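## Task

Get the spacer inside the open cardboard box so that it stays there without the robot supporting it. Everything must settle soon after you stop, and the grippers must release and pull away at the end.

## Robot and tools

ROBOT. There are two arms, left_arm and right_arm, each with six joints and a two-finger gripper. Every per-joint list, in calls and results alike, uses this order: waist, shoulder, elbow, wrist pitch, wrist yaw, wrist roll. On each arm the shoulder, wrist pitch and wrist roll have their sign flipped relative to the URDF. The stated ranges below use URDF signs, so flip those three when working in your own numbers. Ranges: waist -2.618 to 3.054, shoulder 0.000 to 3.142 (so -3.142 to 0 in your numbers), elbow 0.000 to 3.142, wrist pitch -1.571 to 1.571, wrist yaw -1.571 to 1.571, wrist roll -2.094 to 2.094. A joint's true end may sit up to 0.036 rad either side of the stated value.

FRAME. A single world frame is used throughout. Its origin is on the table top midway between the arms, +x points out over the table, +z points up, and left_arm sits on the +y side. The words left and right are only arm names and say nothing about sides of an image. The gripper's fingers point along its own +z and close along its own y. end_effector_position is the point between the finger pads, roughly 1 cm behind the tips, given in metres. Orientation is end_effector_quat_wxyz. Reported hand positions can be wrong, and more so at long reach.

execute_actions(actions). actions is a list of up to 15 actions, run one after another. Each action lasts 15 control steps of 1/30 s, which is 0.5 s. An action is a table of 1 to 15 rows. If it has fewer than 15 rows, the last row repeats. One row holds 14 numbers in [-1, 1], covering both arms even when only one moves: left_arm's six joint values and its opening, then right_arm's six and its opening. The joint values are offsets, not poses. They are measured from the arm's joint angles at the start of that action, not from the previous row. For the first action, they are measured from the last reported angles. They are scaled so that 1.0 equals 1.202 rad at the waist, 1.258 at the shoulder, 1.238 at the elbow, 2.073 at wrist pitch, and 2.022 at wrist yaw and at wrist roll. The opening is absolute: +1 fully open, -1 closed. If an action would push any joint more than 0.036 rad past its range end in the outward direction, that action is refused for both arms. If the first action fails this check, or any action is malformed, the whole call does nothing. A joint aimed past its real end stops at that end, and the result may then say "joint sent to its limit". The absence of that line does not prove there is room left. An empty list just returns the current state and images.

move(target, speed, blocking). target is one 14-number row in the same layout. Its joint values are offsets from the "Joint positions" of the latest result that shows them, not from where the arm happens to be. The opening values are absolute and are sent at the start. Every joint follows a path that finishes at the same moment, so grippers trace curves. Paths take 0.5 to 10 s and get cut off after 10 s. speed is in rad/s, from 0.01 to 2 with a default of 0.5, and applies to whichever joint has the farthest to travel. A move does not steer around objects or the other arm. Faster moves hit harder, and aiming deeper past a contact presses harder. The move ends when everything is at rest, or 5 s after the paths finish. Its "move:" line gives the outcome (done, off_target, moving, held, fault), limits=held or limits=none, and each arm's joint that is farthest from its target. With blocking=false the call returns after 0.5 s and the motion continues. Until a result shows that move has ended, use wait or stop, because other moves and actions are refused. To keep a pressing arm pressing, send the offsets that take Joint positions to Joint targets.

wait(seconds): 0 to 10. The arms hold their last command, and the call returns early if a running move ends. stop(): brakes a running move. It needs room to brake, especially when fast, and the fingers keep moving. zoom_image(camera, region): camera is cam_left_wrist or cam_right_wrist. region is [x0, y0, x1, y1] in pixels of that 504x504 image with the origin at top-left, covering at most 504 by 504. finished_scene(scene): pass the current scene's number. This ends the scene for good after the last command is held, and the result reports success and gives the next task.

MOTION. Joint speed is capped. At every step each joint's target is kept within a lead of its measured angle: 0.202 rad waist, 0.258 shoulder, 0.238 elbow, 0.573 wrist pitch, 0.522 wrist yaw and wrist roll. If the targets would move the gripper more than 70 mm from where it is measured, they are pulled back. Large offsets can therefore need several actions, and you may have to command the rest of an unfinished motion again. Sending zeros can let an arm droop. To hold it, send the offsets back to the desired angles in the first call of a reply and zeros in later calls, pushing further if a joint still falls short. Between replies the robot keeps holding the last command.

RESULTS. The state line shows each gripper's pose. Joint positions and Joint velocities list the six joints (rad, rad/s) and then the finger-pad gap (m, m/s; 0.094 m when fully open). Joint targets shows what the joints are being driven toward, and these can drift. Joint torques give total drive output, with per-unit offsets, scale errors and noise, and friction can hide or imitate a load. grip_measured is the measured opening on the command scale. Each gripper's reading can be off by about 1 mm. "joint command not followed" means a clearance check changed or blocked some joint targets. A MOTOR HOT line appears from 75 °C. At 90 °C the arm stops for 10 s. At 100 °C it goes limp and falls. FAULT lines report stops. Images come from cam_left_wrist then cam_right_wrist, each 504x504. Their calibration (pinhole plus radial distortion, K, T_world_to_cam) is only approximate: focal length within about 0.5 percent, principal point within 1.5 px, pose within 0.5 degrees and 2.5 mm, plus joint-reading error.

GRIPPING. For a firm hold, command an opening about 0.03 below grip_measured, or less for a lighter hold. Each pad can apply roughly 50 to 62 N. Parts thinner than about 2 mm get less force, and the first contact can spike.

AVOID. Do not let the arms collide or press on each other. Do not knock anything off the table. Avoid drops, slips, slams, hard hits and heavy pushing. Expect occasional tugs on a held part or pushes on loose objects. At the end, open the gripper, move clear, and make sure objects are resting on their own.

Each tool is called after "Emit:" as name(argument=value, ...) on one line, values as JSON.

## Session

Emit:
execute_actions(actions=[])

Scene clock: 0.00 s.
left_arm: end_effector_position=(+0.4650, +0.3389, +0.3191) grip_measured=+1.000 end_effector_quat_wxyz=(+0.418, -0.242, +0.875, -0.033) | right_arm: end_effector_position=(+0.3424, +0.2518, +0.2544) grip_measured=+1.000 end_effector_quat_wxyz=(+0.724, -0.631, +0.236, -0.148)
Joint names: [waist, shoulder, elbow, wrist pitch, wrist yaw, wrist roll]
Joint positions: left_arm=[ 0.095 -1.685  1.85   0.872 -0.066  0.407  0.094] | right_arm=[ 1.138 -2.112  1.405 -0.799 -0.044  1.411  0.094]
Joint velocities: left_arm=[ 0.017 -0.012 -0.017 -0.007  0.037  0.007  0.   ] | right_arm=[ 0.002  0.007  0.002  0.081 -0.007  0.051  0.   ]
Joint torques (N m, as the arm reports them, + toward a larger Joint positions number): no reading
Joint targets: left_arm=[0.095 -1.672 1.861 0.865 -0.070 0.404] | right_arm=[1.138 -2.093 1.418 -0.808 -0.043 1.403]

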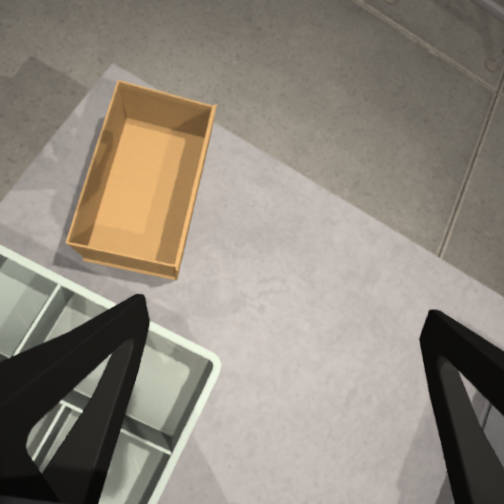

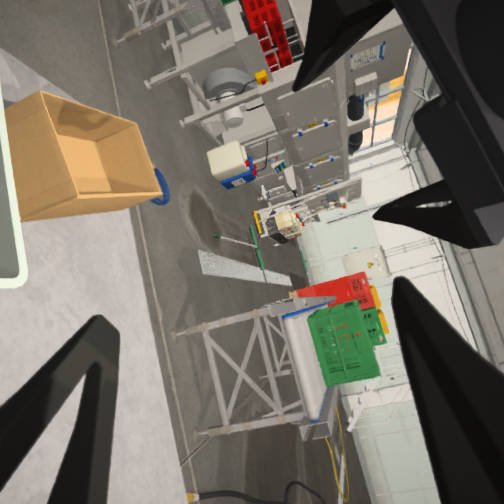

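Emit:
move(target=[0.3,0,0,0,0,0,1,0,0,0,0,0,0,1], speed=1)

Scene clock: 11.00 s.
left_arm: end_effector_position=(+0.4115, +0.5029, +0.3192) grip_measured=+1.000 end_effector_quat_wxyz=(+0.417, -0.399, +0.815, +0.045) | right_arm: end_effector_position=(+0.3424, +0.2518, +0.2544) grip_measured=+1.000 end_effector_quat_wxyz=(+0.724, -0.631, +0.236, -0.148)
Joint names: [waist, shoulder, elbow, wrist pitch, wrist yaw, wrist roll]
Joint positions: left_arm=[ 0.462 -1.685  1.85   0.872 -0.069  0.407  0.094] | right_arm=[ 1.138 -2.112  1.405 -0.799 -0.044  1.411  0.094]
Joint velocities: left_arm=[-0.007  0.022  0.007 -0.007  0.022  0.081  0.   ] | right_arm=[ 0.002 -0.002 -0.002 -0.007  0.037  0.037  0.   ]
Joint torques (N m, as the arm reports them, + toward a larger Joint positions number): left_arm=[-0.63  9.11  7.29 -1.6  -0.03 -0.05] | right_arm=[-0.03 10.54  5.98 -2.11  0.    0.  ]
Joint targets: left_arm=[0.455 -1.685 1.850 0.872 -0.066 0.407] | right_arm=[1.138 -2.112 1.405 -0.799 -0.044 1.411]
move: done; limits=none; left_arm: farthest joint: the waist, 0.007 radians from its target (0.361 radians at the start); right_arm: farthest joint: the waist, 0.000 radians from its target (0.000 radians at the start)
camera_calibration (this result's frames):
cam_left_wrist: T_world_to_cam=[[0.740502, -0.638074, 0.210993, -0.0407768], [-0.595755, -0.768536, -0.233299, 0.732531], [0.311018, 0.0470583, -0.949238, 0.268277], [0, 0, 0, 1]] pos_world=[0.383166, 0.524333, 0.434161]

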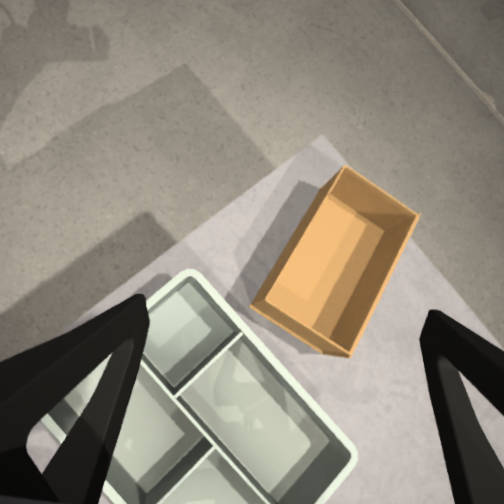

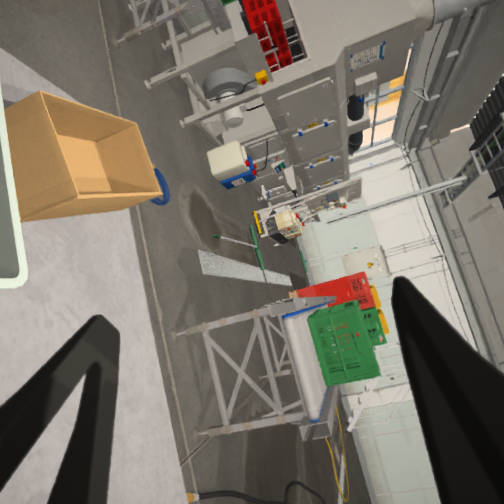

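Emit:
move(target=[0.3,0,0,0,0,0,1,-1,0.34,0.36,0.81,0,-0.7,1], speed=1.5)

Scene clock: 24.67 s.
left_arm: end_effector_position=(+0.3076, +0.6323, +0.3192) grip_measured=+1.000 end_effector_quat_wxyz=(+0.403, -0.536, +0.732, +0.117) | right_arm: end_effector_position=(+0.4528, -0.3728, +0.2968) grip_measured=+1.000 end_effector_quat_wxyz=(+0.393, +0.098, +0.914, -0.029)
Joint names: [waist, shoulder, elbow, wrist pitch, wrist yaw, wrist roll]
Joint positions: left_arm=[ 0.817 -1.685  1.85   0.872 -0.067  0.407  0.094] | right_arm=[-0.066 -1.702  1.818  0.879 -0.04   0.004  0.094]
Joint velocities: left_arm=[ 0.017 -0.002 -0.007  0.007 -0.022 -0.007  0.   ] | right_arm=[-0.007  0.007 -0.002 -0.022  0.007  0.051  0.   ]
Joint torques (N m, as the arm reports them, + toward a larger Joint positions number): left_arm=[ 0.45  9.12  7.28 -1.62 -0.08 -0.04] | right_arm=[ 0.08  8.41  8.4  -1.8  -0.04 -0.05]
Joint targets: left_arm=[0.823 -1.685 1.850 0.872 -0.069 0.407] | right_arm=[-0.064 -1.684 1.851 0.881 -0.044 -0.004]
move: off_target (right_arm); limits=none; left_arm: farthest joint: the waist, 0.005 radians from its target (0.360 radians at the start); right_arm: farthest joint: the elbow, 0.033 radians from its target (0.446 radians at the start)
camera_calibration (this result's frames):
cam_left_wrist: T_world_to_cam=[[0.91549, -0.342025, 0.21189, -0.122642], [-0.29259, -0.927445, -0.232889, 0.777163], [0.27617, 0.151211, -0.949139, 0.23931], [0, 0, 0, 1]] pos_world=[0.273577, 0.642643, 0.434117]
cam_right_wrist: T_world_to_cam=[[-0.35565, -0.914035, -0.195075, -0.123787], [-0.93444, 0.351836, 0.0550737, 0.557516], [0.018295, 0.201873, -0.979241, 0.462413], [0, 0, 0, 1]] pos_world=[0.468481, -0.402648, 0.397961]

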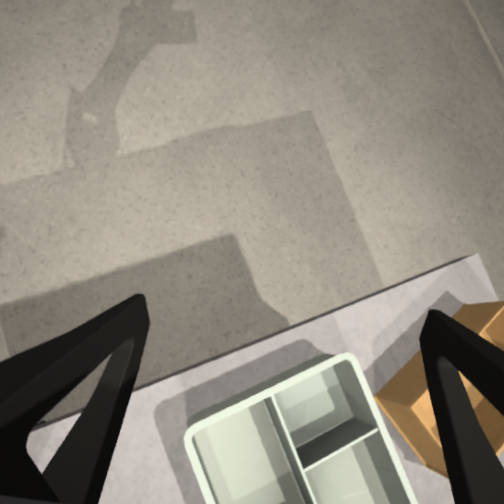

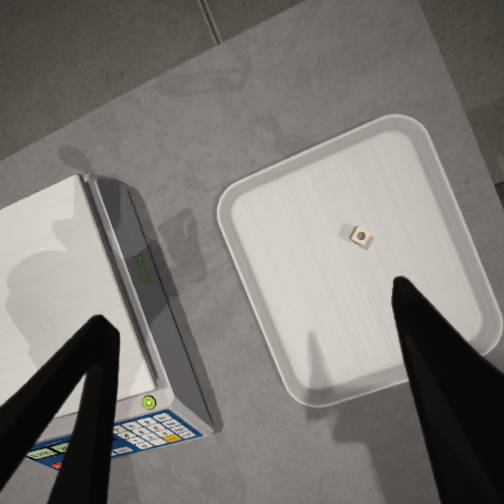

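Emit:
move(target=[0,0,0,0,0,0,1,-0.137,-0.242,-0.10,-0.01,0,0,1], speed=1)

Scene clock: 67.03 s.
left_arm: end_effector_position=(+0.3076, +0.6323, +0.3192) grip_measured=+1.000 end_effector_quat_wxyz=(+0.403, -0.536, +0.732, +0.117) | right_arm: end_effector_position=(+0.4304, -0.4486, +0.0930) grip_measured=+1.000 end_effector_quat_wxyz=(+0.172, +0.192, +0.966, -0.015)
Joint names: [waist, shoulder, elbow, wrist pitch, wrist yaw, wrist roll]
Joint positions: left_arm=[ 0.817 -1.685  1.85   0.872 -0.067  0.407  0.094] | right_arm=[-0.234 -2.031  1.678  0.874 -0.041  0.004  0.094]
Joint velocities: left_arm=[ 0.017  0.017  0.002  0.007  0.007 -0.007  0.   ] | right_arm=[-0.017  0.017 -0.017 -0.051 -0.095 -0.037  0.   ]
Joint torques (N m, as the arm reports them, + toward a larger Joint positions number): left_arm=[-0.02  9.1   7.3  -1.61 -0.06 -0.04] | right_arm=[ 0.4  11.36  6.69 -1.27  0.05  0.01]
Joint targets: left_arm=[0.817 -1.685 1.850 0.872 -0.067 0.407] | right_arm=[-0.231 -2.006 1.694 0.858 -0.040 0.004]
move: off_target (right_arm); limits=none; left_arm: farthest joint: the waist, 0.000 radians from its target (0.000 radians at the start); right_arm: farthest joint: the shoulder, 0.025 radians from its target (0.305 radians at the start)
camera_calibration (this result's frames):
cam_left_wrist: T_world_to_cam=[[0.91549, -0.342025, 0.21189, -0.122642], [-0.29259, -0.927445, -0.232889, 0.777163], [0.27617, 0.151211, -0.949139, 0.23931], [0, 0, 0, 1]] pos_world=[0.273577, 0.642643, 0.434117]
cam_right_wrist: T_world_to_cam=[[-0.570995, -0.812704, -0.116086, -0.109929], [-0.743451, 0.45192, 0.493, 0.496513], [-0.348201, 0.367805, -0.86225, 0.499815], [0, 0, 0, 1]] pos_world=[0.4804, -0.497558, 0.173423]

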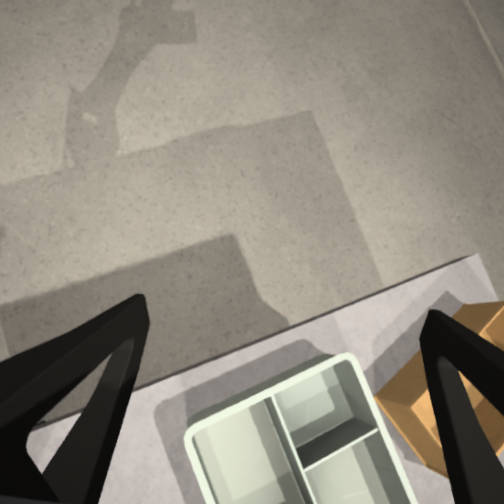

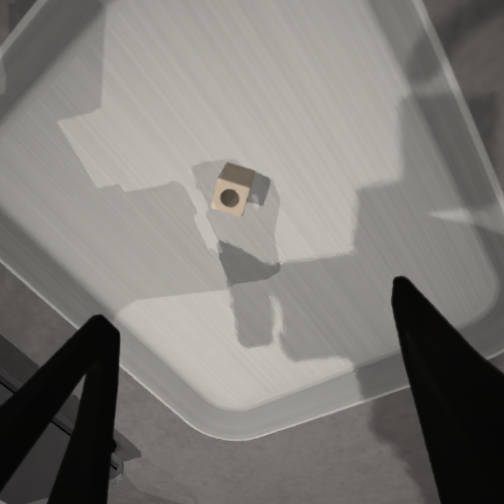

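Emit:
move(target=[0,0,0,0,0,0,1,0.02,-0.06,-0.028,-0.068,0,-0.1,1])

Scene clock: 92.07 s.
left_arm: end_effector_position=(+0.3076, +0.6323, +0.3192) grip_measured=+1.000 end_effector_quat_wxyz=(+0.403, -0.536, +0.732, +0.117) | right_arm: end_effector_position=(+0.4492, -0.4485, +0.0545) grip_measured=+1.000 end_effector_quat_wxyz=(+0.177, +0.277, +0.944, +0.003)
Joint names: [waist, shoulder, elbow, wrist pitch, wrist yaw, wrist roll]
Joint positions: left_arm=[ 0.817 -1.685  1.85   0.872 -0.067  0.407  0.094] | right_arm=[-0.219 -2.118  1.652  0.751 -0.041 -0.19   0.094]
Joint velocities: left_arm=[-0.002  0.017  0.002 -0.051 -0.051  0.022  0.   ] | right_arm=[ 0.012  0.007  0.007  0.037 -0.037 -0.007  0.   ]
Joint torques (N m, as the arm reports them, + toward a larger Joint positions number): left_arm=[-0.02  9.1   7.32 -1.62 -0.07 -0.04] | right_arm=[ 0.76 10.96  4.9  -1.33 -0.01 -0.09]
Joint targets: left_arm=[0.817 -1.685 1.850 0.872 -0.067 0.407] | right_arm=[-0.210 -2.107 1.644 0.733 -0.041 -0.198]
move: done; limits=none; left_arm: farthest joint: the waist, 0.000 radians from its target (0.000 radians at the start); right_arm: farthest joint: the wrist pitch, 0.018 radians from its target (0.141 radians at the start)
camera_calibration (this result's frames):
cam_left_wrist: T_world_to_cam=[[0.91549, -0.342025, 0.21189, -0.122642], [-0.29259, -0.927445, -0.232889, 0.777163], [0.27617, 0.151211, -0.949139, 0.23931], [0, 0, 0, 1]] pos_world=[0.273577, 0.642643, 0.434117]
cam_right_wrist: T_world_to_cam=[[-0.693103, -0.698339, -0.178692, 0.00596617], [-0.673982, 0.539904, 0.504234, 0.537037], [-0.25565, 0.469921, -0.844877, 0.476432], [0, 0, 0, 1]] pos_world=[0.487888, -0.509668, 0.1328]

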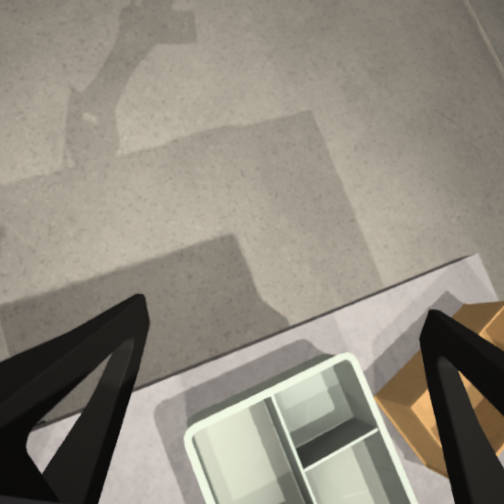

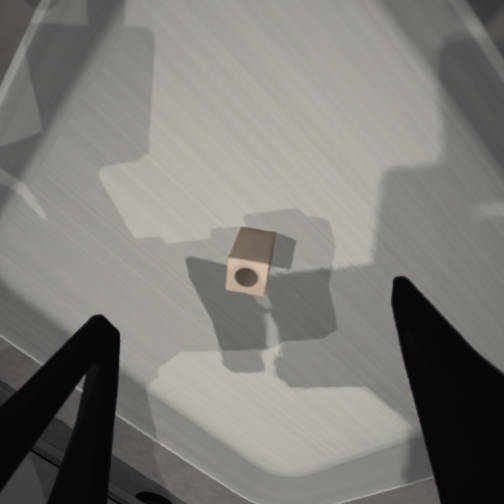

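Emit:
move(target=[0,0,0,0,0,0,1,0.008,-0.008,-0.075,-0.055,0,0,1])

Scene clock: 103.00 s.
left_arm: end_effector_position=(+0.3076, +0.6323, +0.3192) grip_measured=+1.000 end_effector_quat_wxyz=(+0.403, -0.536, +0.732, +0.117) | right_arm: end_effector_position=(+0.4448, -0.4467, +0.0259) grip_measured=+1.000 end_effector_quat_wxyz=(+0.173, +0.278, +0.945, +0.003)
Joint names: [waist, shoulder, elbow, wrist pitch, wrist yaw, wrist roll]
Joint positions: left_arm=[ 0.817 -1.685  1.85   0.872 -0.067  0.407  0.094] | right_arm=[-0.219 -2.138  1.568  0.656 -0.041 -0.19   0.094]
Joint velocities: left_arm=[ 0.002  0.012  0.007  0.037 -0.051 -0.022  0.   ] | right_arm=[ 0.002  0.012 -0.012  0.037  0.007 -0.007  0.   ]
Joint torques (N m, as the arm reports them, + toward a larger Joint positions number): left_arm=[-0.06  9.12  7.3  -1.59 -0.06 -0.03] | right_arm=[ 0.85 10.87  4.72 -1.3  -0.01  0.01]
Joint targets: left_arm=[0.817 -1.685 1.850 0.872 -0.067 0.407] | right_arm=[-0.209 -2.128 1.559 0.637 -0.041 -0.190]
move: done; limits=none; left_arm: farthest joint: the waist, 0.000 radians from its target (0.000 radians at the start); right_arm: farthest joint: the wrist pitch, 0.019 radians from its target (0.114 radians at the start)
camera_calibration (this result's frames):
cam_left_wrist: T_world_to_cam=[[0.91549, -0.342025, 0.21189, -0.122642], [-0.29259, -0.927445, -0.232889, 0.777163], [0.27617, 0.151211, -0.949139, 0.23931], [0, 0, 0, 1]] pos_world=[0.273577, 0.642643, 0.434117]
cam_right_wrist: T_world_to_cam=[[-0.695029, -0.697209, -0.175597, 0.000320893], [-0.669506, 0.53857, 0.51157, 0.544758], [-0.2621, 0.473119, -0.841108, 0.454427], [0, 0, 0, 1]] pos_world=[0.484047, -0.508165, 0.103597]

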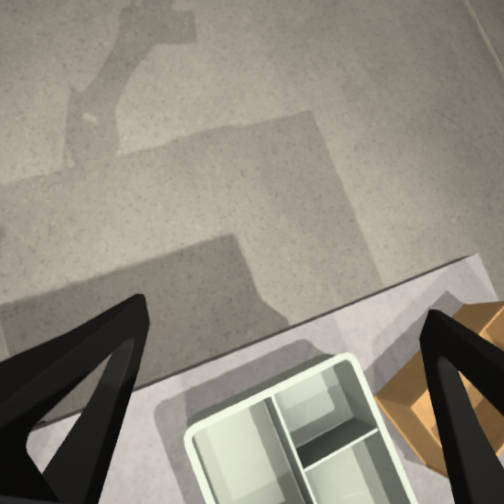

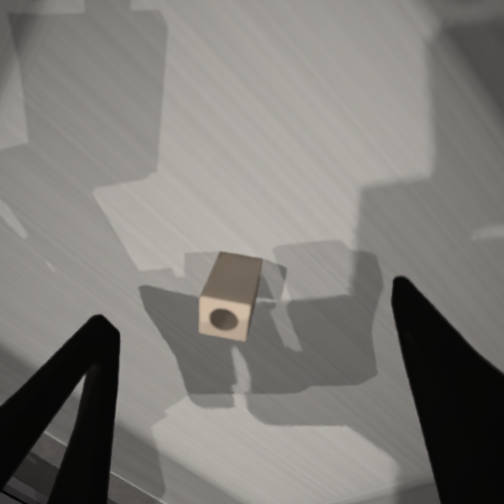

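Emit:
execute_actions(actions=[[[0,0,0,0,0,0,1,0,-0.012,0,-0.015,0,0,-0.3]],[[0,0,0,0,0,0,1,0,0,0,0,0,0,-0.6]],[[0,0,0,0,0,0,1,0,0,0,0,0,0,-0.75]],[[0,0,0,0,0,0,1,0,0,0,0,0,0,-0.75]]])

Scene clock: 114.50 s.
left_arm: end_effector_position=(+0.3076, +0.6323, +0.3192) grip_measured=+1.000 end_effector_quat_wxyz=(+0.403, -0.536, +0.732, +0.117) | right_arm: end_effector_position=(+0.4455, -0.4469, +0.0168) grip_measured=-0.706 end_effector_quat_wxyz=(+0.168, +0.278, +0.946, +0.004)
Joint names: [waist, shoulder, elbow, wrist pitch, wrist yaw, wrist roll]
Joint positions: left_arm=[ 0.817 -1.685  1.85   0.872 -0.067  0.407  0.094] | right_arm=[-0.219 -2.16   1.568  0.644 -0.041 -0.19   0.014]
Joint velocities: left_arm=[ 0.007  0.017 -0.002  0.022  0.051  0.081  0.   ] | right_arm=[-0.012  0.002  0.002 -0.037 -0.037 -0.007 -0.   ]
Joint torques (N m, as the arm reports them, + toward a larger Joint positions number): left_arm=[-0.01  9.11  7.29 -1.61 -0.06 -0.04] | right_arm=[-0.03 10.26  5.37 -1.08 -0.02  0.  ]
Joint targets: left_arm=[0.817 -1.685 1.850 0.872 -0.067 0.407] | right_arm=[-0.219 -2.160 1.568 0.644 -0.041 -0.190]
camera_calibration (this result's frames):
cam_left_wrist: T_world_to_cam=[[0.91549, -0.342025, 0.21189, -0.122642], [-0.29259, -0.927445, -0.232889, 0.777163], [0.27617, 0.151211, -0.949139, 0.23931], [0, 0, 0, 1]] pos_world=[0.273577, 0.642643, 0.434117]
cam_right_wrist: T_world_to_cam=[[-0.696563, -0.696582, -0.17197, -0.0000918613], [-0.664955, 0.53671, 0.519401, 0.54703], [-0.269507, 0.476148, -0.837048, 0.451676], [0, 0, 0, 1]] pos_world=[0.485416, -0.508725, 0.0939313]

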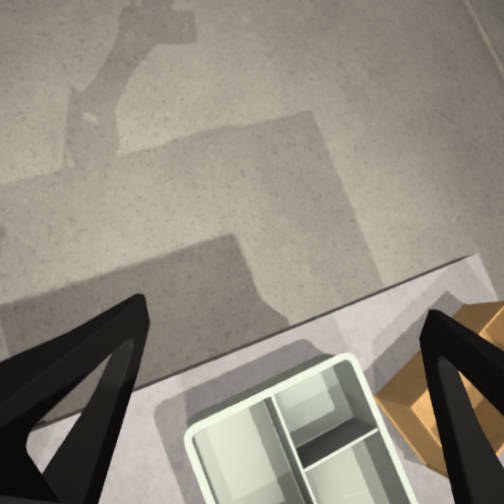

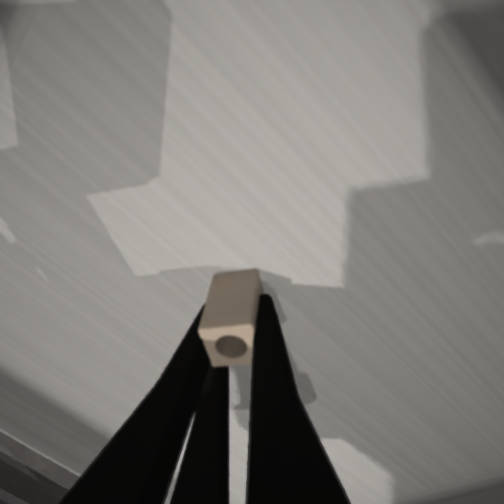

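Emit:
move(target=[0,0,0,0,0,0,1,0,0.03,0.63,0.21,0,0.09,-0.75], speed=1)

Emit:
move(target=[0,0,0,0,0,0,1,0.87,0,0,0,0,0,-0.75], speed=1)

Scene clock: 135.90 s.
left_arm: end_effector_position=(+0.3076, +0.6323, +0.3192) grip_measured=+1.000 end_effector_quat_wxyz=(+0.403, -0.536, +0.732, +0.117) | right_arm: end_effector_position=(+0.5026, -0.4703, +0.2540) grip_measured=-0.706 end_effector_quat_wxyz=(+0.332, +0.184, +0.924, -0.042)
Joint names: [waist, shoulder, elbow, wrist pitch, wrist yaw, wrist roll]
Joint positions: left_arm=[ 0.817 -1.685  1.85   0.872 -0.067  0.407  0.094] | right_arm=[-0.219 -2.133  2.321  1.077 -0.041 -0.019  0.014]
Joint velocities: left_arm=[ 0.007 -0.017 -0.017  0.037 -0.081  0.066  0.   ] | right_arm=[ 0.002  0.002  0.007 -0.037 -0.007 -0.007  0.001]
Joint torques (N m, as the arm reports them, + toward a larger Joint positions number): left_arm=[-0.04  9.12  7.3  -1.61 -0.07 -0.04] | right_arm=[-0.06 10.88  7.62 -1.61 -0.02  0.15]
Joint targets: left_arm=[0.817 -1.685 1.850 0.872 -0.067 0.407] | right_arm=[-0.219 -2.122 2.348 1.079 -0.041 -0.008]
move: off_target (right_arm); limits=none; left_arm: farthest joint: the waist, 0.000 radians from its target (0.000 radians at the start); right_arm: farthest joint: the elbow, 0.027 radians from its target (0.780 radians at the start)
camera_calibration (this result's frames):
cam_left_wrist: T_world_to_cam=[[0.91549, -0.342025, 0.21189, -0.122642], [-0.29259, -0.927445, -0.232889, 0.777163], [0.27617, 0.151211, -0.949139, 0.23931], [0, 0, 0, 1]] pos_world=[0.273577, 0.642643, 0.434117]
cam_right_wrist: T_world_to_cam=[[-0.526299, -0.828357, -0.191921, -0.0782579], [-0.84847, 0.496815, 0.182413, 0.633369], [-0.0557537, 0.258843, -0.964309, 0.499467], [0, 0, 0, 1]] pos_world=[0.524054, -0.508776, 0.351087]

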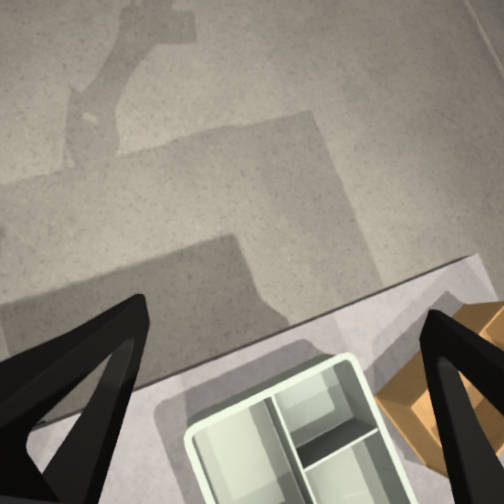

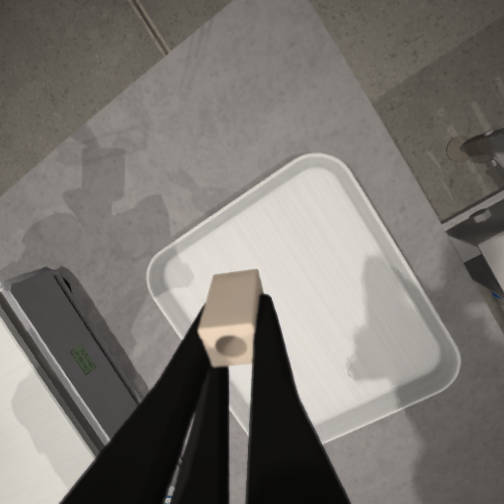

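Scene clock: 137.63 s.
left_arm: end_effector_position=(+0.3076, +0.6323, +0.3192) grip_measured=+1.000 end_effector_quat_wxyz=(+0.403, -0.536, +0.732, +0.117) | right_arm: end_effector_position=(+0.4186, +0.0750, +0.2478) grip_measured=-0.706 end_effector_quat_wxyz=(+0.302, -0.307, +0.893, +0.132)
Joint names: [waist, shoulder, elbow, wrist pitch, wrist yaw, wrist roll]
Joint positions: left_arm=[ 0.817 -1.685  1.85   0.872 -0.067  0.407  0.094] | right_arm=[ 0.835 -2.145  2.321  1.077 -0.049 -0.019  0.014]
Joint velocities: left_arm=[-0.022 -0.007  0.007  0.081 -0.051 -0.007  0.   ] | right_arm=[-0.012 -0.012 -0.007  0.007 -0.066 -0.007 -0.   ]
Joint torques (N m, as the arm reports them, + toward a larger Joint positions number): left_arm=[-0.06  9.1   7.27 -1.6  -0.06 -0.05] | right_arm=[-0.75 11.19  5.62 -1.6   0.06  0.01]
Joint targets: left_arm=[0.817 -1.685 1.850 0.872 -0.067 0.407] | right_arm=[0.826 -2.133 2.321 1.077 -0.041 -0.019]
move: done; limits=none; left_arm: farthest joint: the waist, 0.000 radians from its target (0.000 radians at the start); right_arm: farthest joint: the shoulder, 0.012 radians from its target (0.000 radians at the start)
camera_calibration (this result's frames):
cam_left_wrist: T_world_to_cam=[[0.91549, -0.342025, 0.21189, -0.122642], [-0.29259, -0.927445, -0.232889, 0.777163], [0.27617, 0.151211, -0.949139, 0.23931], [0, 0, 0, 1]] pos_world=[0.273577, 0.642643, 0.434117]
cam_right_wrist: T_world_to_cam=[[0.461441, -0.865333, -0.195628, -0.0817792], [-0.846536, -0.495439, 0.194723, 0.362893], [-0.265422, 0.0757528, -0.961152, 0.4484], [0, 0, 0, 1]] pos_world=[0.463954, 0.0750577, 0.344318]

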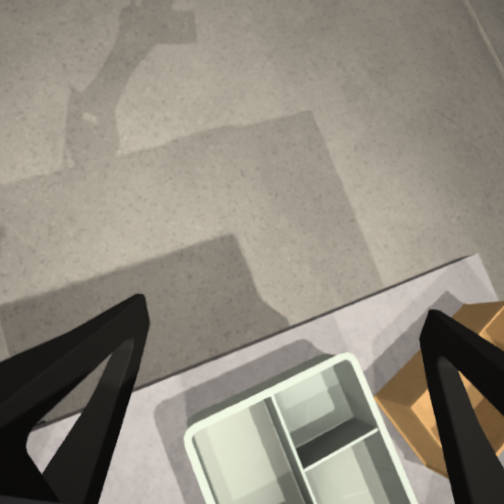

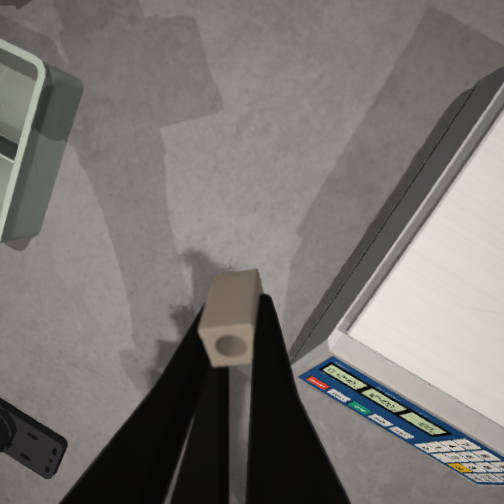

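Emit:
move(target=[0,0,0,0,0,0,1,0.1,-0.25,-0.158,-0.24,0,0,-0.75], speed=0.7)

Scene clock: 155.97 s.
left_arm: end_effector_position=(+0.3076, +0.6323, +0.3192) grip_measured=+1.000 end_effector_quat_wxyz=(+0.403, -0.536, +0.732, +0.117) | right_arm: end_effector_position=(+0.4282, +0.1739, +0.0461) grip_measured=-0.706 end_effector_quat_wxyz=(+0.268, -0.361, +0.882, +0.139)
Joint names: [waist, shoulder, elbow, wrist pitch, wrist yaw, wrist roll]
Joint positions: left_arm=[ 0.817 -1.685  1.85   0.872 -0.067  0.407  0.094] | right_arm=[ 0.951 -2.487  2.128  0.601 -0.049 -0.019  0.014]
Joint velocities: left_arm=[-0.007  0.017  0.007  0.022  0.022 -0.037  0.   ] | right_arm=[-0.012  0.012 -0.012  0.022 -0.007  0.007  0.   ]
Joint torques (N m, as the arm reports them, + toward a larger Joint positions number): left_arm=[-0.06  9.11  7.29 -1.61 -0.06 -0.04] | right_arm=[ 0.39 14.79  5.84 -1.79 -0.02  0.  ]
Joint targets: left_arm=[0.817 -1.685 1.850 0.872 -0.067 0.407] | right_arm=[0.955 -2.459 2.126 0.580 -0.049 -0.019]
move: off_target (right_arm); limits=none; left_arm: farthest joint: the waist, 0.000 radians from its target (0.000 radians at the start); right_arm: farthest joint: the shoulder, 0.027 radians from its target (0.315 radians at the start)
camera_calibration (this result's frames):
cam_left_wrist: T_world_to_cam=[[0.91549, -0.342025, 0.21189, -0.122642], [-0.29259, -0.927445, -0.232889, 0.777163], [0.27617, 0.151211, -0.949139, 0.23931], [0, 0, 0, 1]] pos_world=[0.273577, 0.642643, 0.434117]
cam_right_wrist: T_world_to_cam=[[0.550374, -0.814159, -0.185021, -0.0875248], [-0.774013, -0.580626, 0.252542, 0.440371], [-0.313038, 0.00421609, -0.949731, 0.28182], [0, 0, 0, 1]] pos_world=[0.477244, 0.183244, 0.140247]

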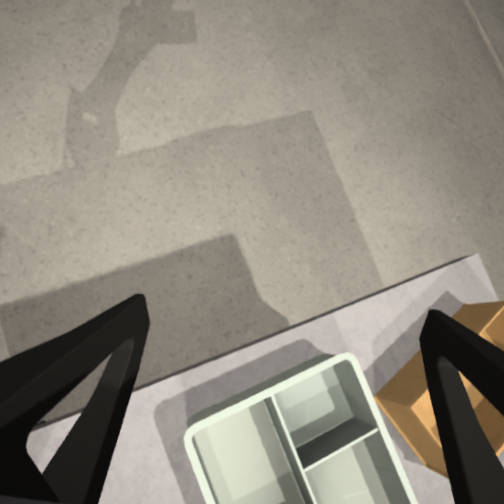

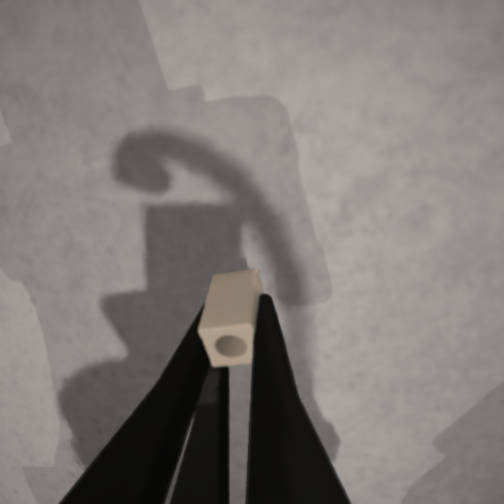

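Emit:
execute_actions(actions=[[[0,0,0,0,0,0,1,0,-0.02,0,0,0,0,-0.75]],[[0,0,0,0,0,0,1,0,-0.012,0,0,0,0,-0.75]],[[0,0,0,0,0,0,1,0,0,0,0,0,0,-0.75]]])

Scene clock: 163.77 s.
left_arm: end_effector_position=(+0.3076, +0.6323, +0.3192) grip_measured=+1.000 end_effector_quat_wxyz=(+0.403, -0.536, +0.732, +0.117) | right_arm: end_effector_position=(+0.4253, +0.1711, +0.0167) grip_measured=-0.706 end_effector_quat_wxyz=(+0.246, -0.363, +0.889, +0.130)
Joint names: [waist, shoulder, elbow, wrist pitch, wrist yaw, wrist roll]
Joint positions: left_arm=[ 0.817 -1.685  1.85   0.872 -0.067  0.407  0.094] | right_arm=[ 0.951 -2.536  2.128  0.6   -0.049 -0.019  0.014]
Joint velocities: left_arm=[-0.007  0.002 -0.002 -0.022 -0.007 -0.007  0.   ] | right_arm=[-0.012 -0.002  0.017 -0.022 -0.051  0.007 -0.001]
Joint torques (N m, as the arm reports them, + toward a larger Joint positions number): left_arm=[-0.02  9.1   7.28 -1.61 -0.06 -0.05] | right_arm=[-0.04 12.93  5.89 -1.44 -0.03  0.  ]
Joint targets: left_arm=[0.817 -1.685 1.850 0.872 -0.067 0.407] | right_arm=[0.951 -2.536 2.128 0.600 -0.049 -0.019]
camera_calibration (this result's frames):
cam_left_wrist: T_world_to_cam=[[0.91549, -0.342025, 0.21189, -0.122642], [-0.29259, -0.927445, -0.232889, 0.777163], [0.27617, 0.151211, -0.949139, 0.23931], [0, 0, 0, 1]] pos_world=[0.273577, 0.642643, 0.434117]
cam_right_wrist: T_world_to_cam=[[0.544261, -0.820225, -0.1761, -0.0901906], [-0.764694, -0.571381, 0.297938, 0.437652], [-0.344997, -0.0274938, -0.938201, 0.27192], [0, 0, 0, 1]] pos_world=[0.477568, 0.183565, 0.10884]

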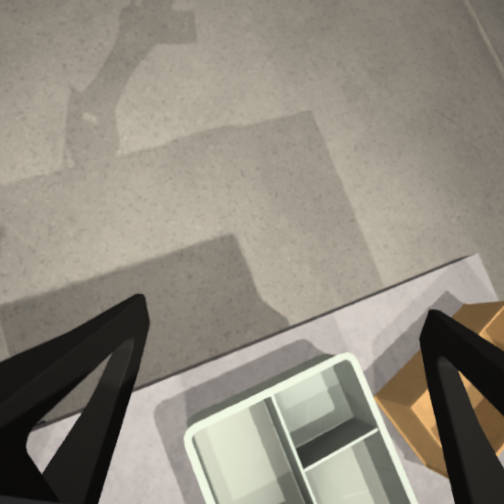

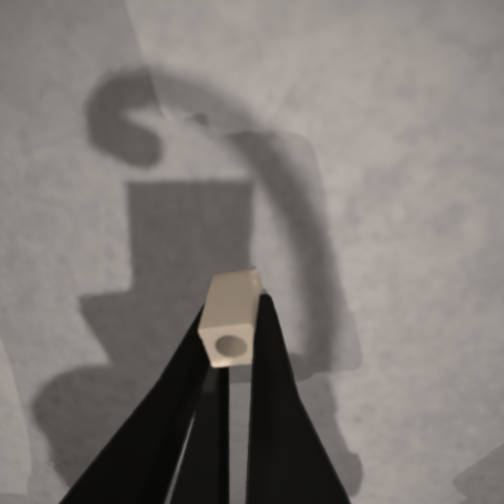

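Touching (torque dropped). Release and lift.

Emit:
execute_actions(actions=[[[0,0,0,0,0,0,1,0,0,0,0,0,0,-0.6]],[[0,0,0,0,0,0,1,0,0,0,0,0,0,0.2]],[[0,0,0,0,0,0,1,0,0.12,0,0,0,0,1]],[[0,0,0,0,0,0,1,0,0.1,0,0,0,0,1]]])

Scene clock: 171.07 s.
left_arm: end_effector_position=(+0.3076, +0.6323, +0.3192) grip_measured=+1.000 end_effector_quat_wxyz=(+0.403, -0.536, +0.732, +0.117) | right_arm: end_effector_position=(+0.4261, +0.1730, +0.1633) grip_measured=+1.000 end_effector_quat_wxyz=(+0.347, -0.352, +0.852, +0.174)
Joint names: [waist, shoulder, elbow, wrist pitch, wrist yaw, wrist roll]
Joint positions: left_arm=[ 0.817 -1.685  1.85   0.872 -0.067  0.407  0.094] | right_arm=[ 0.951 -2.276  2.106  0.606 -0.053 -0.019  0.094]
Joint velocities: left_arm=[-0.002 -0.017  0.012  0.007 -0.11   0.007  0.   ] | right_arm=[-0.012 -0.017 -0.007 -0.022  0.007  0.022  0.   ]
Joint torques (N m, as the arm reports them, + toward a larger Joint positions number): left_arm=[-0.03  9.12  7.29 -1.61 -0.06 -0.04] | right_arm=[-0.04 12.48  6.89 -1.82 -0.02  0.  ]
Joint targets: left_arm=[0.817 -1.685 1.850 0.872 -0.067 0.407] | right_arm=[0.951 -2.267 2.117 0.600 -0.053 -0.019]
camera_calibration (this result's frames):
cam_left_wrist: T_world_to_cam=[[0.91549, -0.342025, 0.21189, -0.122642], [-0.29259, -0.927445, -0.232889, 0.777163], [0.27617, 0.151211, -0.949139, 0.23931], [0, 0, 0, 1]] pos_world=[0.273577, 0.642643, 0.434117]
cam_right_wrist: T_world_to_cam=[[0.578773, -0.785665, -0.218522, -0.0769724], [-0.793226, -0.604569, 0.0727203, 0.450371], [-0.189245, 0.131248, -0.973119, 0.321671], [0, 0, 0, 1]] pos_world=[0.46267, 0.169587, 0.263453]

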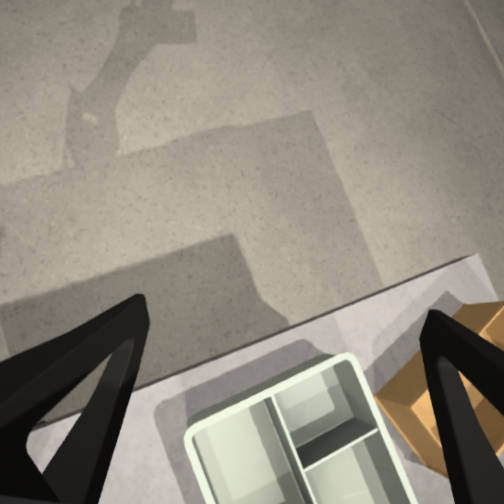

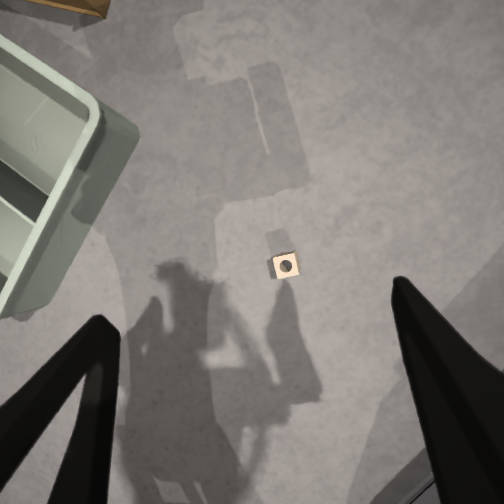

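Emit:
move(target=[0,0,0,0,0,0,1,-1,0.45,-0.23,0.13,0,0,1], speed=1.5)

Emit:
move(target=[-0.898,-0.185,-0.237,-0.02,0,-0.2,1,0,0,0,0,0,0,1], speed=1.2)

Scene clock: 188.57 s.
left_arm: end_effector_position=(+0.3076, +0.6323, +0.3192) grip_measured=+1.000 end_effector_quat_wxyz=(+0.403, -0.536, +0.732, +0.117) | right_arm: end_effector_position=(+0.4314, -0.4603, +0.2928) grip_measured=+1.000 end_effector_quat_wxyz=(+0.387, +0.195, +0.899, -0.059)
Joint names: [waist, shoulder, elbow, wrist pitch, wrist yaw, wrist roll]
Joint positions: left_arm=[ 0.817 -1.685  1.85   0.872 -0.067  0.407  0.094] | right_arm=[-0.258 -1.726  1.833  0.873 -0.046 -0.019  0.094]
Joint velocities: left_arm=[ 0.007  0.002 -0.012 -0.022  0.007  0.007  0.   ] | right_arm=[-0.007  0.012 -0.022  0.11  -0.081  0.037  0.   ]
Joint torques (N m, as the arm reports them, + toward a larger Joint positions number): left_arm=[-0.03  9.1   7.3  -1.61 -0.06 -0.04] | right_arm=[ 0.52  8.55  4.95 -1.75 -0.08  0.  ]
Joint targets: left_arm=[0.817 -1.685 1.850 0.872 -0.067 0.407] | right_arm=[-0.251 -1.710 1.822 0.875 -0.054 -0.019]
move: done; limits=none; left_arm: farthest joint: the waist, 0.000 radians from its target (0.000 radians at the start); right_arm: farthest joint: the shoulder, 0.016 radians from its target (0.567 radians at the start)
camera_calibration (this result's frames):
cam_left_wrist: T_world_to_cam=[[0.91549, -0.342025, 0.21189, -0.122642], [-0.29259, -0.927445, -0.232889, 0.777163], [0.27617, 0.151211, -0.949139, 0.23931], [0, 0, 0, 1]] pos_world=[0.273577, 0.642643, 0.434117]
cam_right_wrist: T_world_to_cam=[[-0.532699, -0.818616, -0.214707, -0.0861374], [-0.843969, 0.532683, 0.0629627, 0.610451], [0.0628285, 0.214746, -0.974647, 0.461924], [0, 0, 0, 1]] pos_world=[0.440295, -0.494887, 0.393283]

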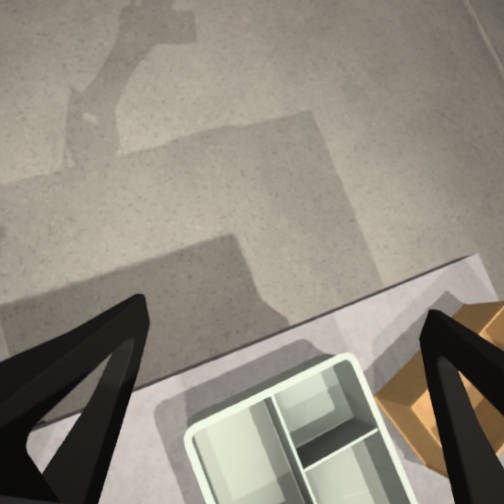

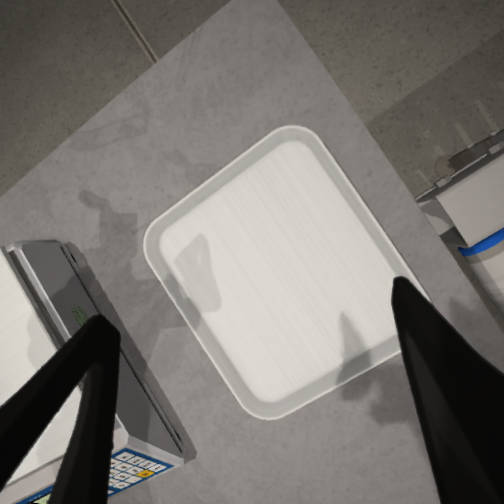

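Scene clock: 190.30 s.
left_arm: end_effector_position=(+0.4337, +0.1734, +0.0992) grip_measured=+1.000 end_effector_quat_wxyz=(+0.175, +0.118, +0.977, +0.006) | right_arm: end_effector_position=(+0.4314, -0.4603, +0.2928) grip_measured=+1.000 end_effector_quat_wxyz=(+0.387, +0.195, +0.899, -0.059)
Joint names: [waist, shoulder, elbow, wrist pitch, wrist yaw, wrist roll]
Joint positions: left_arm=[-0.269 -1.932  1.56   0.852 -0.06   0.01   0.094] | right_arm=[-0.258 -1.726  1.833  0.873 -0.046 -0.019  0.094]
Joint velocities: left_arm=[ 0.012 -0.002 -0.007  0.007 -0.037  0.037  0.   ] | right_arm=[ 0.002  0.007 -0.012 -0.007 -0.037  0.081  0.   ]
Joint torques (N m, as the arm reports them, + toward a larger Joint positions number): left_arm=[ 0.53 12.38  6.81 -1.11 -0.14 -0.11] | right_arm=[-0.04  7.39  5.83 -1.77 -0.02  0.  ]
Joint targets: left_arm=[-0.262 -1.918 1.557 0.831 -0.067 0.002] | right_arm=[-0.258 -1.726 1.833 0.873 -0.046 -0.019]
move: off_target (left_arm); limits=none; left_arm: farthest joint: the wrist pitch, 0.022 radians from its target (0.041 radians at the start); right_arm: farthest joint: the waist, 0.000 radians from its target (0.000 radians at the start)
camera_calibration (this result's frames):
cam_left_wrist: T_world_to_cam=[[-0.192624, -0.973048, -0.126778, 0.275241], [-0.961304, 0.161191, 0.223412, 0.39317], [-0.196955, 0.164907, -0.966444, 0.269664], [0, 0, 0, 1]] pos_world=[0.484086, 0.159977, 0.207671]
cam_right_wrist: T_world_to_cam=[[-0.532699, -0.818616, -0.214707, -0.0861374], [-0.843969, 0.532683, 0.0629627, 0.610451], [0.0628285, 0.214746, -0.974647, 0.461924], [0, 0, 0, 1]] pos_world=[0.440295, -0.494887, 0.393283]

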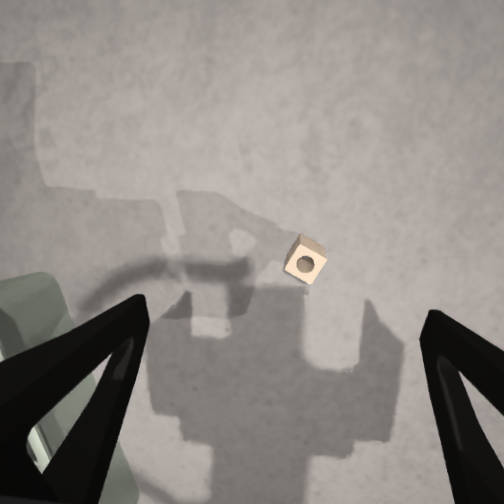

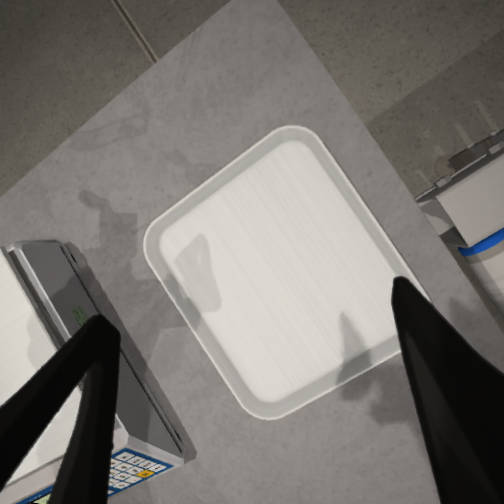

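Emit:
move(target=[-0.02,-0.045,-0.121,-0.11,0,-0.25,1,0,0,0,0,0,0,1], speed=0.7)

Scene clock: 203.03 s.
left_arm: end_effector_position=(+0.4353, +0.1657, +0.0440) grip_measured=+1.000 end_effector_quat_wxyz=(+0.169, +0.362, +0.915, +0.048) | right_arm: end_effector_position=(+0.4314, -0.4603, +0.2928) grip_measured=+1.000 end_effector_quat_wxyz=(+0.387, +0.195, +0.899, -0.059)
Joint names: [waist, shoulder, elbow, wrist pitch, wrist yaw, wrist roll]
Joint positions: left_arm=[-0.285 -1.992  1.42   0.65  -0.06  -0.489  0.094] | right_arm=[-0.258 -1.726  1.833  0.873 -0.046 -0.019  0.094]
Joint velocities: left_arm=[-0.012  0.007 -0.022 -0.037 -0.022 -0.007  0.   ] | right_arm=[ 0.007  0.012 -0.022  0.007 -0.051  0.051  0.   ]
Joint torques (N m, as the arm reports them, + toward a larger Joint positions number): left_arm=[-0.7  11.94  6.12 -1.14 -0.07 -0.09] | right_arm=[-0.03  7.38  5.84 -1.77 -0.01 -0.01]
Joint targets: left_arm=[-0.293 -1.988 1.411 0.624 -0.060 -0.495] | right_arm=[-0.258 -1.726 1.833 0.873 -0.046 -0.019]
move: off_target (left_arm); limits=none; left_arm: farthest joint: the wrist pitch, 0.026 radians from its target (0.228 radians at the start); right_arm: farthest joint: the waist, 0.000 radians from its target (0.000 radians at the start)
camera_calibration (this result's frames):
cam_left_wrist: T_world_to_cam=[[-0.612166, -0.737978, -0.283973, 0.411619], [-0.78958, 0.55114, 0.26983, 0.266908], [-0.04262, 0.3894, -0.920082, 0.111483], [0, 0, 0, 1]] pos_world=[0.467475, 0.11325, 0.147443]
cam_right_wrist: T_world_to_cam=[[-0.532699, -0.818616, -0.214707, -0.0861374], [-0.843969, 0.532683, 0.0629627, 0.610451], [0.0628285, 0.214746, -0.974647, 0.461924], [0, 0, 0, 1]] pos_world=[0.440295, -0.494887, 0.393283]

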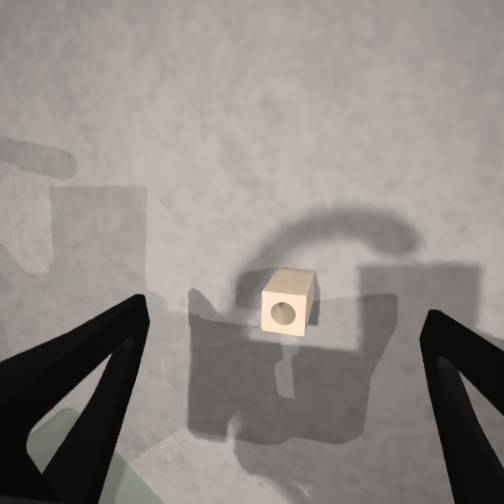

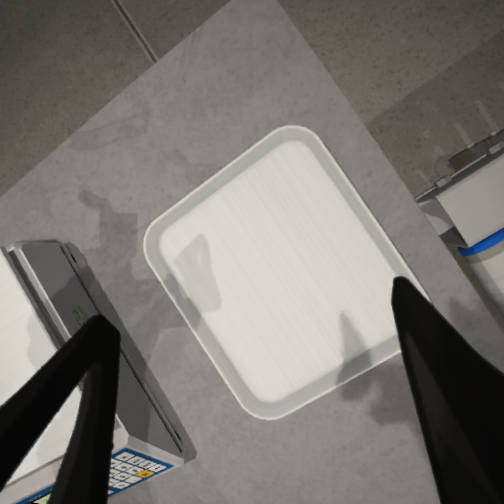

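Emit:
execute_actions(actions=[[[0,-0.026,-0.05,-0.055,0,0,1,0,0,0,0,0,0,1]],[[0,0,0,0,0,0,0.3,0,0,0,0,0,0,1]],[[0,0,0,0,0,0,-0.3,0,0,0,0,0,0,1]],[[0,0,0,0,0,0,-0.6,0,0,0,0,0,0,1]],[[0,0,0,0,0,0,-0.75,0,0,0,0,0,0,1]],[[0,0,0,0,0,0,-0.75,0,0,0,0,0,0,1]]])

Scene clock: 213.50 s.
left_arm: end_effector_position=(+0.4420, +0.1645, +0.0320) grip_measured=-0.703 end_effector_quat_wxyz=(+0.185, +0.360, +0.913, +0.049) | right_arm: end_effector_position=(+0.4314, -0.4603, +0.2928) grip_measured=+1.000 end_effector_quat_wxyz=(+0.387, +0.195, +0.899, -0.059)
Joint names: [waist, shoulder, elbow, wrist pitch, wrist yaw, wrist roll]
Joint positions: left_arm=[-0.283 -2.009  1.382  0.562 -0.059 -0.489  0.014] | right_arm=[-0.258 -1.726  1.833  0.873 -0.046 -0.019  0.094]
Joint velocities: left_arm=[-0.012 -0.017  0.007  0.007  0.037 -0.051  0.   ] | right_arm=[-0.022  0.012 -0.007 -0.051 -0.022  0.022  0.   ]
Joint torques (N m, as the arm reports them, + toward a larger Joint positions number): left_arm=[-0.03 11.76  6.82 -0.95 -0.07 -0.04] | right_arm=[-0.05  7.4   5.84 -1.77 -0.01  0.  ]
Joint targets: left_arm=[-0.283 -2.009 1.382 0.562 -0.059 -0.489] | right_arm=[-0.258 -1.726 1.833 0.873 -0.046 -0.019]
camera_calibration (this result's frames):
cam_left_wrist: T_world_to_cam=[[-0.602115, -0.741478, -0.296087, 0.407905], [-0.798278, 0.552372, 0.240078, 0.280682], [-0.0144626, 0.380914, -0.924497, 0.0903051], [0, 0, 0, 1]] pos_world=[0.470974, 0.113014, 0.136877]
cam_right_wrist: T_world_to_cam=[[-0.532699, -0.818616, -0.214707, -0.0861374], [-0.843969, 0.532683, 0.0629627, 0.610451], [0.0628285, 0.214746, -0.974647, 0.461924], [0, 0, 0, 1]] pos_world=[0.440295, -0.494887, 0.393283]

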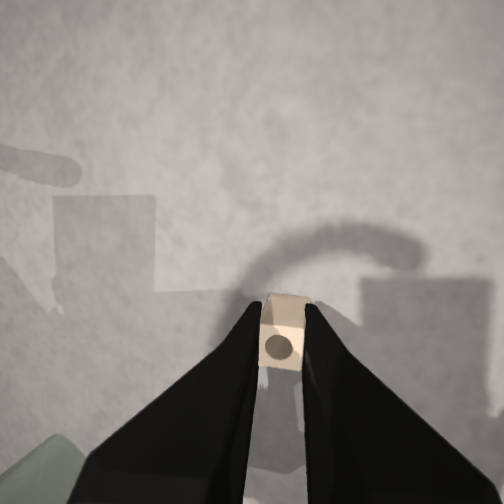

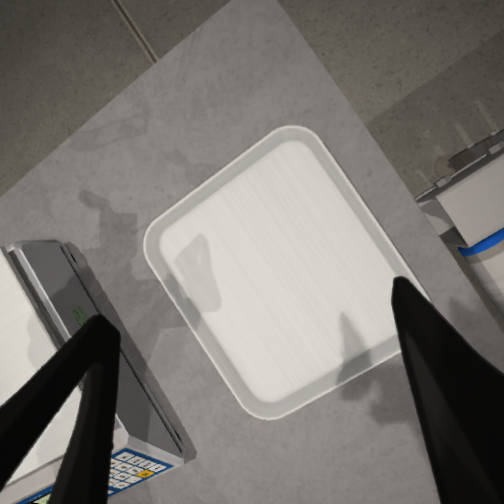

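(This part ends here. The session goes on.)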